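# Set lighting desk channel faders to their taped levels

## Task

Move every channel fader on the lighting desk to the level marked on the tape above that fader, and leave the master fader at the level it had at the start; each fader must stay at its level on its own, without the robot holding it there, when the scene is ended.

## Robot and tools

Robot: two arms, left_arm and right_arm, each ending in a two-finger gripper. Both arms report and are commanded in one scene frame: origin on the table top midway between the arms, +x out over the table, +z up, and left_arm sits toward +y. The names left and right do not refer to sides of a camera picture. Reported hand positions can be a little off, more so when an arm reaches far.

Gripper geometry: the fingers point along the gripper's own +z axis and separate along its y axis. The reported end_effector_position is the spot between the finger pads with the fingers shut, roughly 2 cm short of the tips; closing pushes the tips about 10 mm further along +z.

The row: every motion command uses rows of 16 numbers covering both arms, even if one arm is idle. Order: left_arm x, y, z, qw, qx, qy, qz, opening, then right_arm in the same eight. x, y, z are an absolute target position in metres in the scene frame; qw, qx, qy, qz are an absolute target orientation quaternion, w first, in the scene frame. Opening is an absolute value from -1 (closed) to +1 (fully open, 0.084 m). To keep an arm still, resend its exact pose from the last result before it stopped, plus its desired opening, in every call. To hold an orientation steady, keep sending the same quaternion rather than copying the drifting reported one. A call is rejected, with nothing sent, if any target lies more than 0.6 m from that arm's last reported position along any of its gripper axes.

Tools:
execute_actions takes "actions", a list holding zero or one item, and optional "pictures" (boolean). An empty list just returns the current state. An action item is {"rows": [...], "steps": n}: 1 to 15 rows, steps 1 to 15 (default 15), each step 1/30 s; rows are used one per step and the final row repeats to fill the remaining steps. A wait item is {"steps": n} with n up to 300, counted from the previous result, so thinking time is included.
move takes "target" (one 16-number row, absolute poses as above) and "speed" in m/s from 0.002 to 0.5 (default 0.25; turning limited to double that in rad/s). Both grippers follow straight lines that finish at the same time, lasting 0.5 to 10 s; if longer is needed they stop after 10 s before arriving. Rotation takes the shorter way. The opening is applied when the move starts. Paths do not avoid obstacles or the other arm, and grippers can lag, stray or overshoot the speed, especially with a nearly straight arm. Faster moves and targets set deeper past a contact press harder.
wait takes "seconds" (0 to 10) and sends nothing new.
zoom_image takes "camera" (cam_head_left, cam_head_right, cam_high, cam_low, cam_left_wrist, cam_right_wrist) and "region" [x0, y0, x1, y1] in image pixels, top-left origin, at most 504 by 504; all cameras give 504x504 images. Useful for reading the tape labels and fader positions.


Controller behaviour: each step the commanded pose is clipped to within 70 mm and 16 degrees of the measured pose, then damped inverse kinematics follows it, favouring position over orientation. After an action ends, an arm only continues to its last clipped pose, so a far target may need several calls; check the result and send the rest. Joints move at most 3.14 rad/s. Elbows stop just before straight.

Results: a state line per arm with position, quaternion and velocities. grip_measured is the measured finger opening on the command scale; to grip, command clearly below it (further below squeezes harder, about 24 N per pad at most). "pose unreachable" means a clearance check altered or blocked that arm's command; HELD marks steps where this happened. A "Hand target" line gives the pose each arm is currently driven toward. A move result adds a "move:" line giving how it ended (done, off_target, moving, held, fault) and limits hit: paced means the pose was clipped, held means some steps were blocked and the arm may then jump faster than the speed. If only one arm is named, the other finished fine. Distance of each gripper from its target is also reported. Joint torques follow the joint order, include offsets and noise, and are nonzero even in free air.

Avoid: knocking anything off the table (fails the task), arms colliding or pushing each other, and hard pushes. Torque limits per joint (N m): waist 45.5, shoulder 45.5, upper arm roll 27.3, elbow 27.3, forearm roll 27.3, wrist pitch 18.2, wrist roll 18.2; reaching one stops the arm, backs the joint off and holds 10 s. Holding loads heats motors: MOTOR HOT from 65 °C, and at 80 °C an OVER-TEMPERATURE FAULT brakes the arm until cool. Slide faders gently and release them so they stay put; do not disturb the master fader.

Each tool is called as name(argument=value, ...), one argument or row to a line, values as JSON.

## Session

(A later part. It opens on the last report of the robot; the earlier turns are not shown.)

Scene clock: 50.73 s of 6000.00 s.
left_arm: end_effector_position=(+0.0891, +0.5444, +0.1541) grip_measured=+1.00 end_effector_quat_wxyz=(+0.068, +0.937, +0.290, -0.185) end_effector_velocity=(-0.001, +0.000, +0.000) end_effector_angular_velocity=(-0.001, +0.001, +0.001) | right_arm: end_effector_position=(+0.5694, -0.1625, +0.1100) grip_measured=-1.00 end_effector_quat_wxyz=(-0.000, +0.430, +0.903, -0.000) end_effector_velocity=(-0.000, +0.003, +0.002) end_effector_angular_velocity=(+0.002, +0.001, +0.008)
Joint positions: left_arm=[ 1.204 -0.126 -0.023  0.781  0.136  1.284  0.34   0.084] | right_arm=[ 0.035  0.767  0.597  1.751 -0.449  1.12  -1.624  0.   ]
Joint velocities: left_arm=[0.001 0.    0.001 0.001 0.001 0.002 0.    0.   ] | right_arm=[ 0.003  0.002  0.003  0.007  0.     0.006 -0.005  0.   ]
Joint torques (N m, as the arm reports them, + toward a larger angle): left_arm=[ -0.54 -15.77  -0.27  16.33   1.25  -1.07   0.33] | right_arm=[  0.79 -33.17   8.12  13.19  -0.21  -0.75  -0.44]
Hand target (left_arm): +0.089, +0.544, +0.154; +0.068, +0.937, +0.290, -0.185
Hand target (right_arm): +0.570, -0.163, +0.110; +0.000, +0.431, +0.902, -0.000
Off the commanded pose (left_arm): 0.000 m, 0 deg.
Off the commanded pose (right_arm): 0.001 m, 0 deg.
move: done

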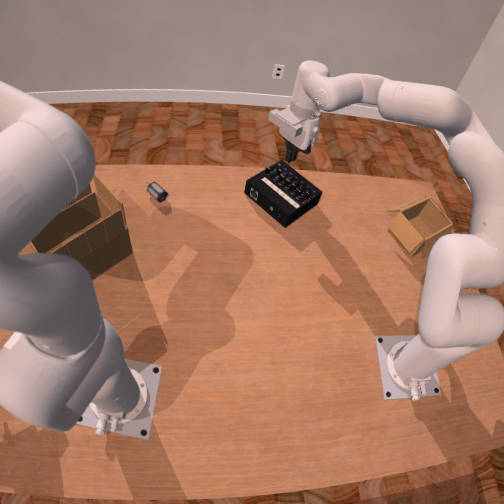

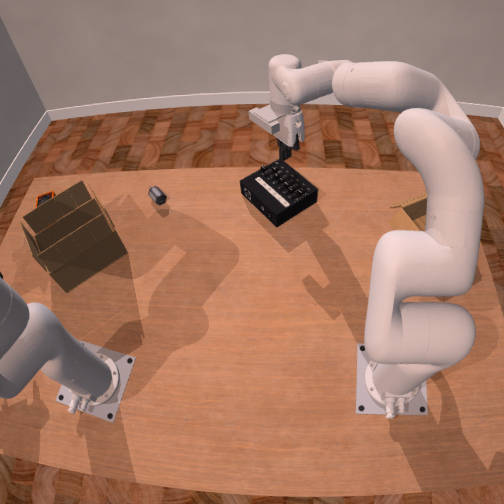

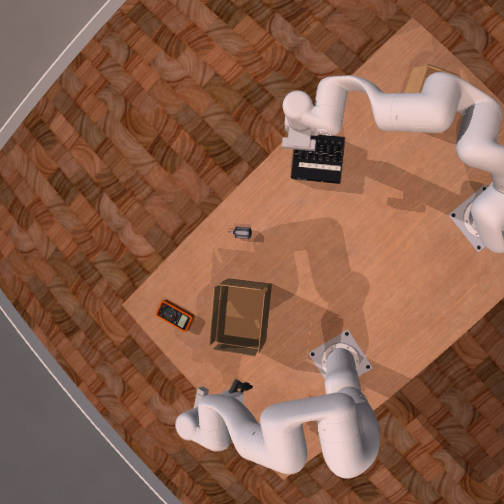

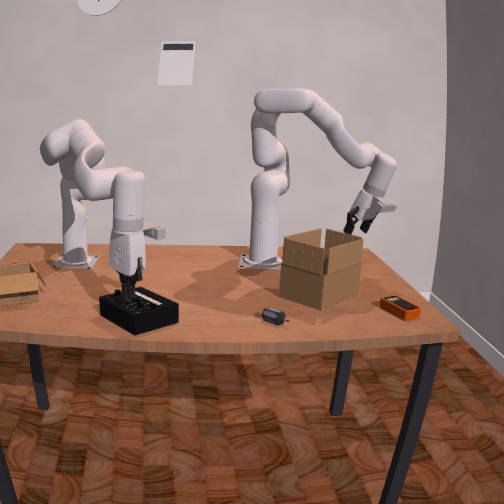

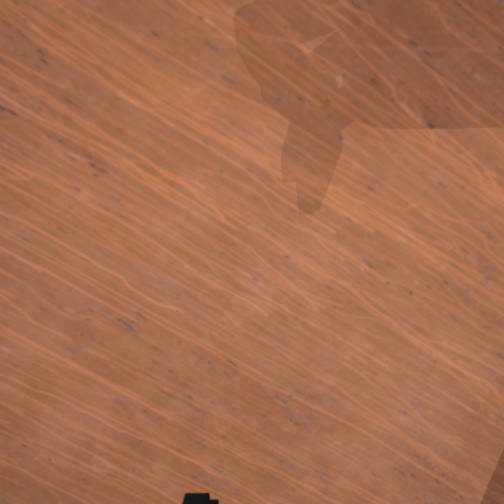

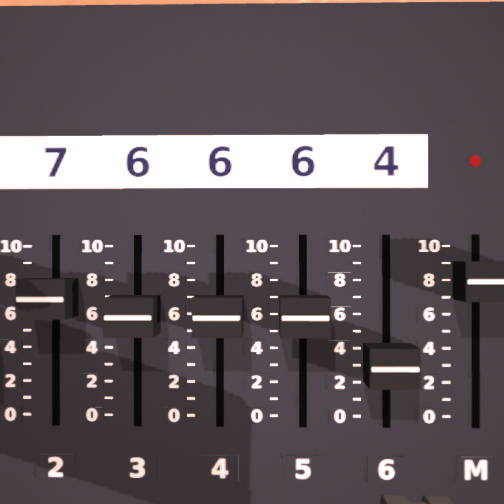

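move(
  target=[0.0891,0.5444,0.1541,0.068,0.937,0.29,-0.185,1,0.562,-0.1535,0.081,0,0.431,0.903,0,-1],
  speed=0.04,
)

move(
  target=[0.0891,0.5444,0.1541,0.068,0.937,0.29,-0.185,1,0.5552,-0.1452,0.081,0,0.431,0.903,0,-1],
  speed=0.015,
)

move(
  target=[0.0891,0.5444,0.1541,0.068,0.937,0.29,-0.185,1,0.57,-0.163,0.11,0,0.431,0.903,0,-1],
  speed=0.06,
)

Scene clock: 55.80 s of 6000.00 s.
left_arm: end_effector_position=(+0.0891, +0.5444, +0.1541) grip_measured=+1.00 end_effector_quat_wxyz=(+0.068, +0.937, +0.290, -0.185) end_effector_velocity=(+0.001, -0.000, -0.000) end_effector_angular_velocity=(-0.000, -0.000, -0.003) | right_arm: end_effector_position=(+0.5622, -0.1534, +0.0812) grip_measured=-1.00 end_effector_quat_wxyz=(+0.000, +0.431, +0.902, +0.000) end_effector_velocity=(+0.002, -0.000, +0.001) end_effector_angular_velocity=(+0.002, -0.006, -0.003)
Joint positions: left_arm=[ 1.204 -0.126 -0.023  0.781  0.136  1.284  0.34   0.084] | right_arm=[ 0.05   0.793  0.586  1.706 -0.469  1.055 -1.591  0.   ]
Joint velocities: left_arm=[-0.001  0.    -0.001 -0.    -0.    -0.     0.001 -0.   ] | right_arm=[-0.     0.    -0.001  0.002 -0.002 -0.005  0.002  0.   ]
Joint torques (N m, as the arm reports them, + toward a larger angle): left_arm=[ -0.37 -16.12  -0.44  16.21   1.06  -1.06   0.39] | right_arm=[  1.36 -33.01   8.58  12.81  -0.29  -0.84  -0.42]
Hand target (left_arm): +0.089, +0.544, +0.154; +0.068, +0.937, +0.290, -0.185
Hand target (right_arm): +0.562, -0.153, +0.081; -0.000, +0.431, +0.903, +0.000
Off the commanded pose (left_arm): 0.000 m, 0 deg.
Off the commanded pose (right_arm): 0.000 m, 0 deg.
After step 90, 0.97 s passed at rest.
move: done

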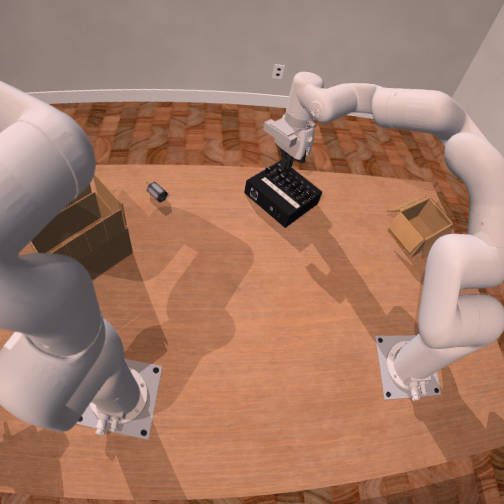

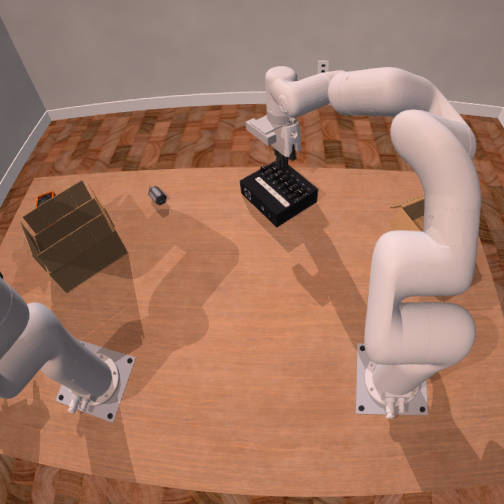

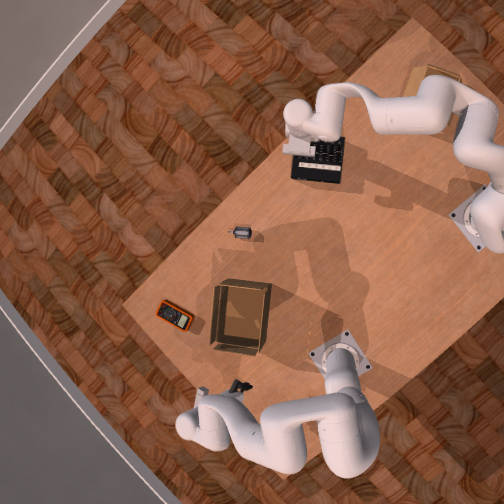

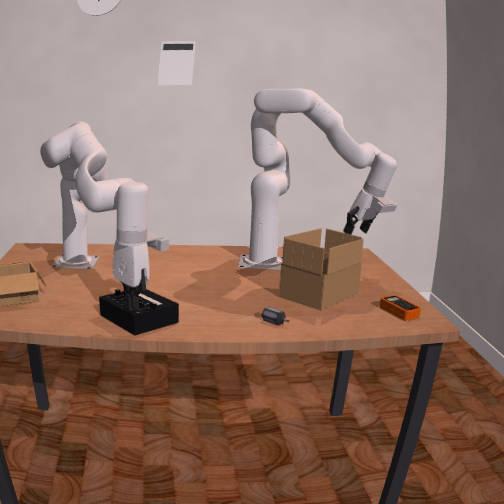

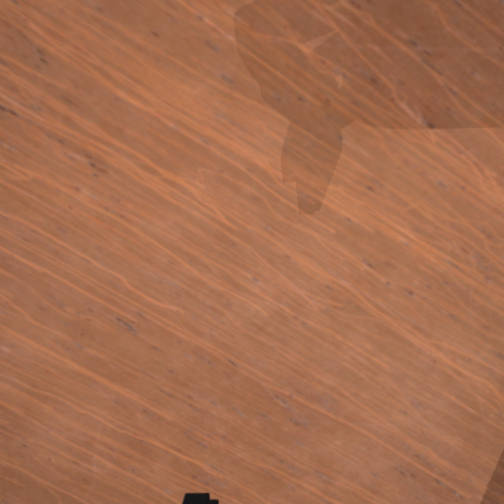

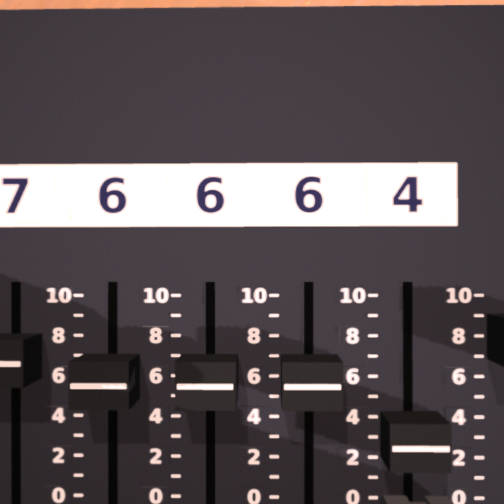

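Scene clock: 56.77 s of 6000.00 s.
left_arm: end_effector_position=(+0.0891, +0.5444, +0.1541) grip_measured=+1.00 end_effector_quat_wxyz=(+0.068, +0.937, +0.290, -0.185) end_effector_velocity=(-0.000, -0.000, -0.000) end_effector_angular_velocity=(-0.001, -0.000, +0.000) | right_arm: end_effector_position=(+0.5553, -0.1452, +0.0810) grip_measured=-1.00 end_effector_quat_wxyz=(+0.000, +0.431, +0.902, +0.000) end_effector_velocity=(-0.000, -0.001, -0.001) end_effector_angular_velocity=(-0.001, +0.001, -0.003)
Joint positions: left_arm=[ 1.204 -0.126 -0.023  0.781  0.136  1.284  0.34   0.084] | right_arm=[ 0.059  0.783  0.589  1.688 -0.47   1.047 -1.572  0.   ]
Joint velocities: left_arm=[-0.     0.     0.001 -0.001 -0.    -0.001  0.    -0.   ] | right_arm=[-0.    -0.    -0.001 -0.002  0.    -0.002  0.002  0.   ]
Joint torques (N m, as the arm reports them, + toward a larger angle): left_arm=[ -0.54 -16.04  -0.47  16.35   1.04  -1.18   0.23] | right_arm=[  1.46 -32.79   8.79  12.71  -0.23  -0.86  -0.52]
Hand target (left_arm): +0.089, +0.544, +0.154; +0.068, +0.937, +0.290, -0.185
Hand target (right_arm): +0.555, -0.145, +0.081; -0.000, +0.431, +0.902, +0.000
Off the commanded pose (left_arm): 0.000 m, 0 deg.
Off the commanded pose (right_arm): 0.000 m, 0 deg.
move: done

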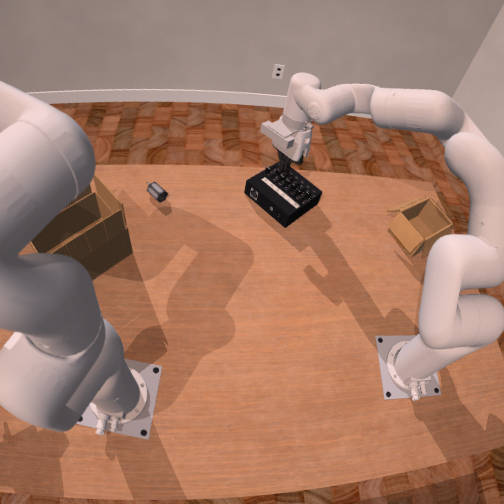

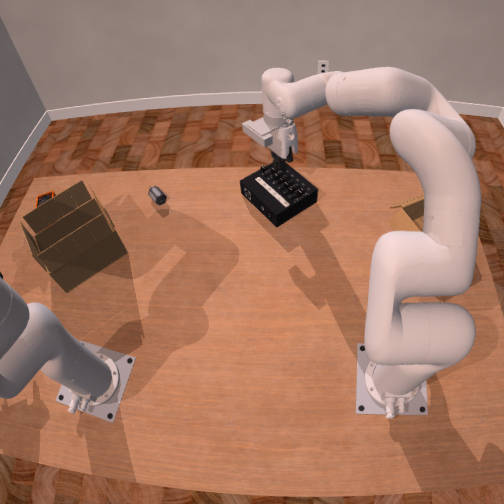

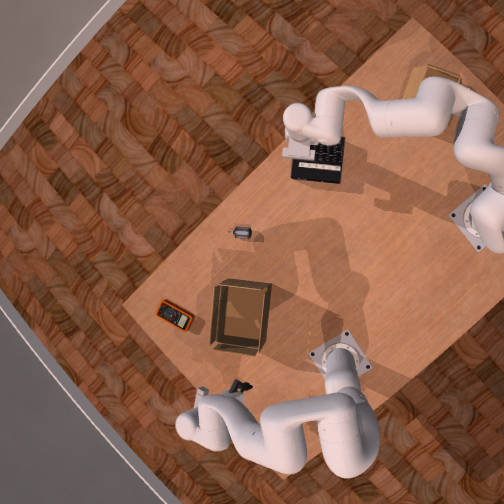

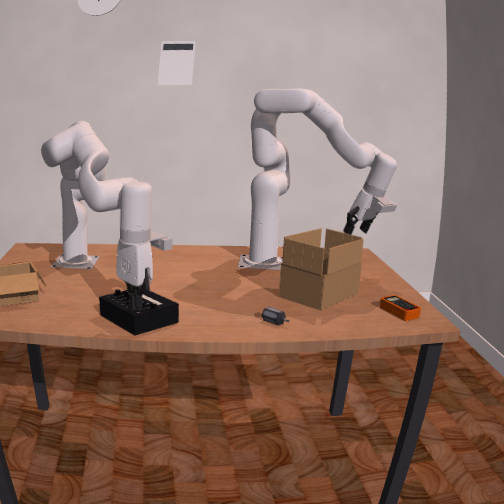

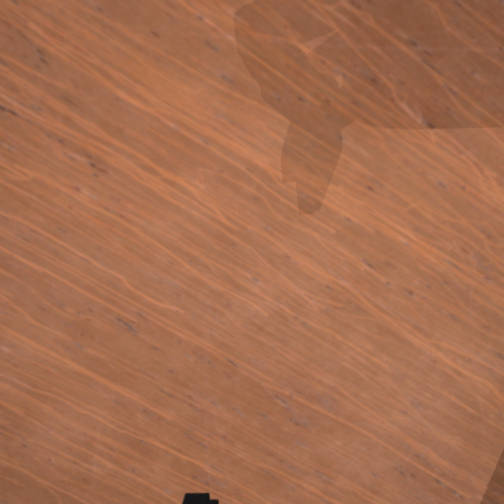

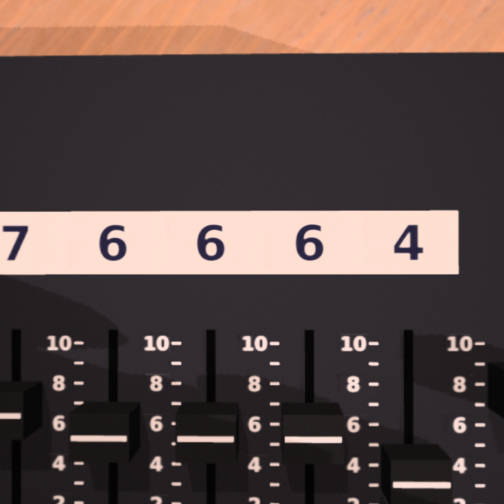

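Scene clock: 57.73 s of 6000.00 s.
left_arm: end_effector_position=(+0.0891, +0.5444, +0.1541) grip_measured=+1.00 end_effector_quat_wxyz=(+0.068, +0.937, +0.290, -0.185) end_effector_velocity=(-0.001, -0.000, +0.000) end_effector_angular_velocity=(-0.001, +0.000, +0.002) | right_arm: end_effector_position=(+0.5696, -0.1630, +0.1097) grip_measured=-1.00 end_effector_quat_wxyz=(-0.000, +0.431, +0.903, -0.000) end_effector_velocity=(-0.001, +0.000, -0.000) end_effector_angular_velocity=(-0.000, +0.004, +0.002)
Joint positions: left_arm=[ 1.204 -0.126 -0.023  0.781  0.136  1.284  0.34   0.084] | right_arm=[ 0.035  0.768  0.597  1.751 -0.448  1.12  -1.624  0.   ]
Joint velocities: left_arm=[ 0.001  0.     0.001  0.    -0.     0.001  0.001  0.   ] | right_arm=[ 0.001  0.002  0.001  0.003  0.001  0.005 -0.002  0.   ]
Joint torques (N m, as the arm reports them, + toward a larger angle): left_arm=[ -0.31 -16.08  -0.36  16.09   1.01  -1.12   0.33] | right_arm=[  1.36 -33.4    8.25  13.01  -0.28  -0.86  -0.36]
Hand target (left_arm): +0.089, +0.544, +0.154; +0.068, +0.937, +0.290, -0.185
Hand target (right_arm): +0.570, -0.163, +0.110; +0.000, +0.431, +0.902, -0.000
Off the commanded pose (left_arm): 0.000 m, 0 deg.
Off the commanded pose (right_arm): 0.001 m, 0 deg.
move: done

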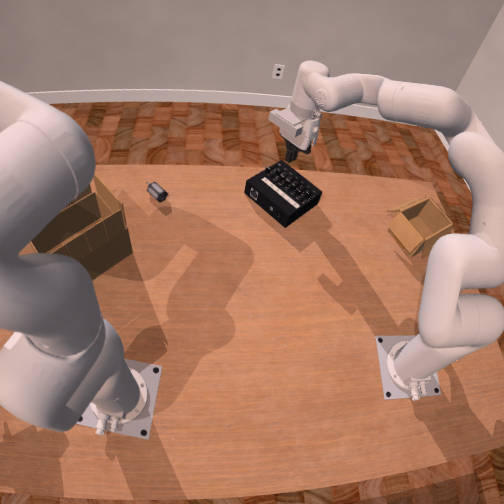

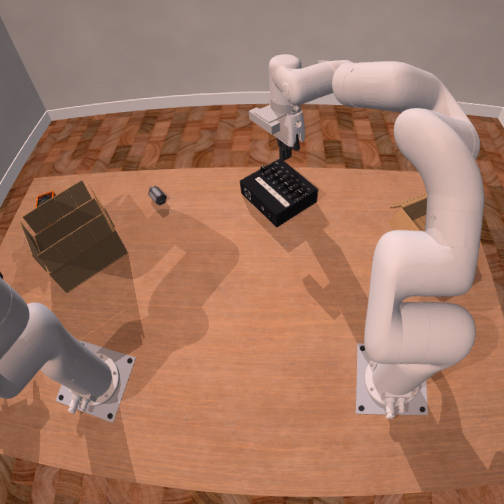

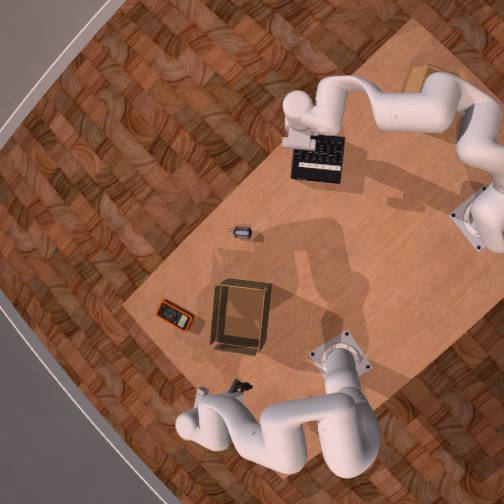

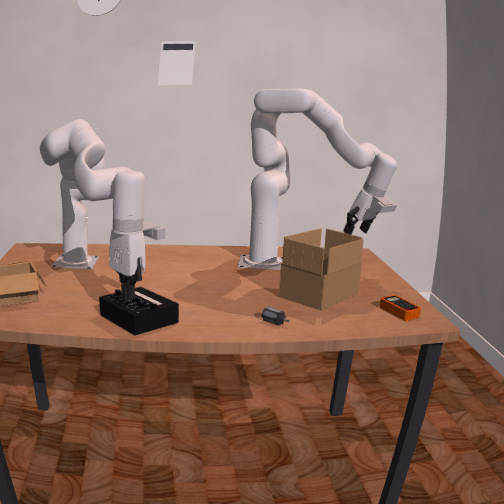

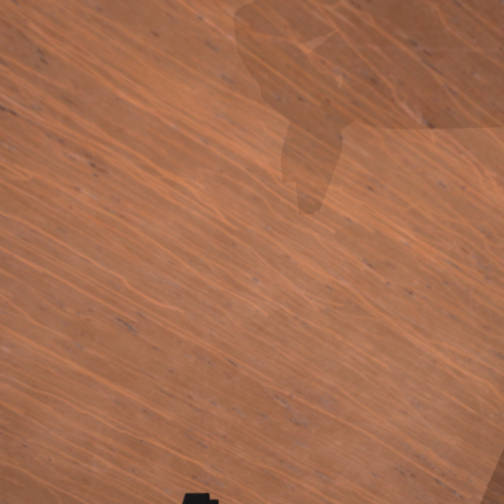

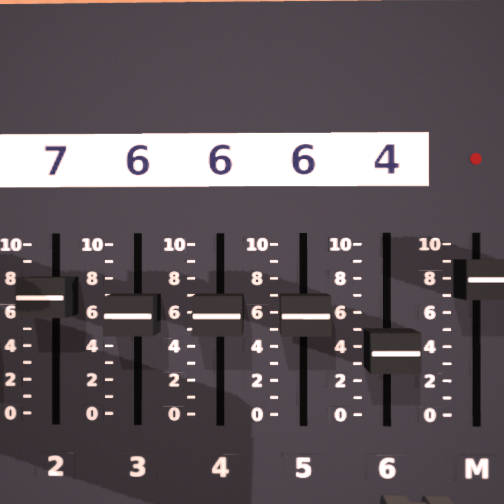

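finished_scene(
  scene=1,
)

The scene is finished: the task was done.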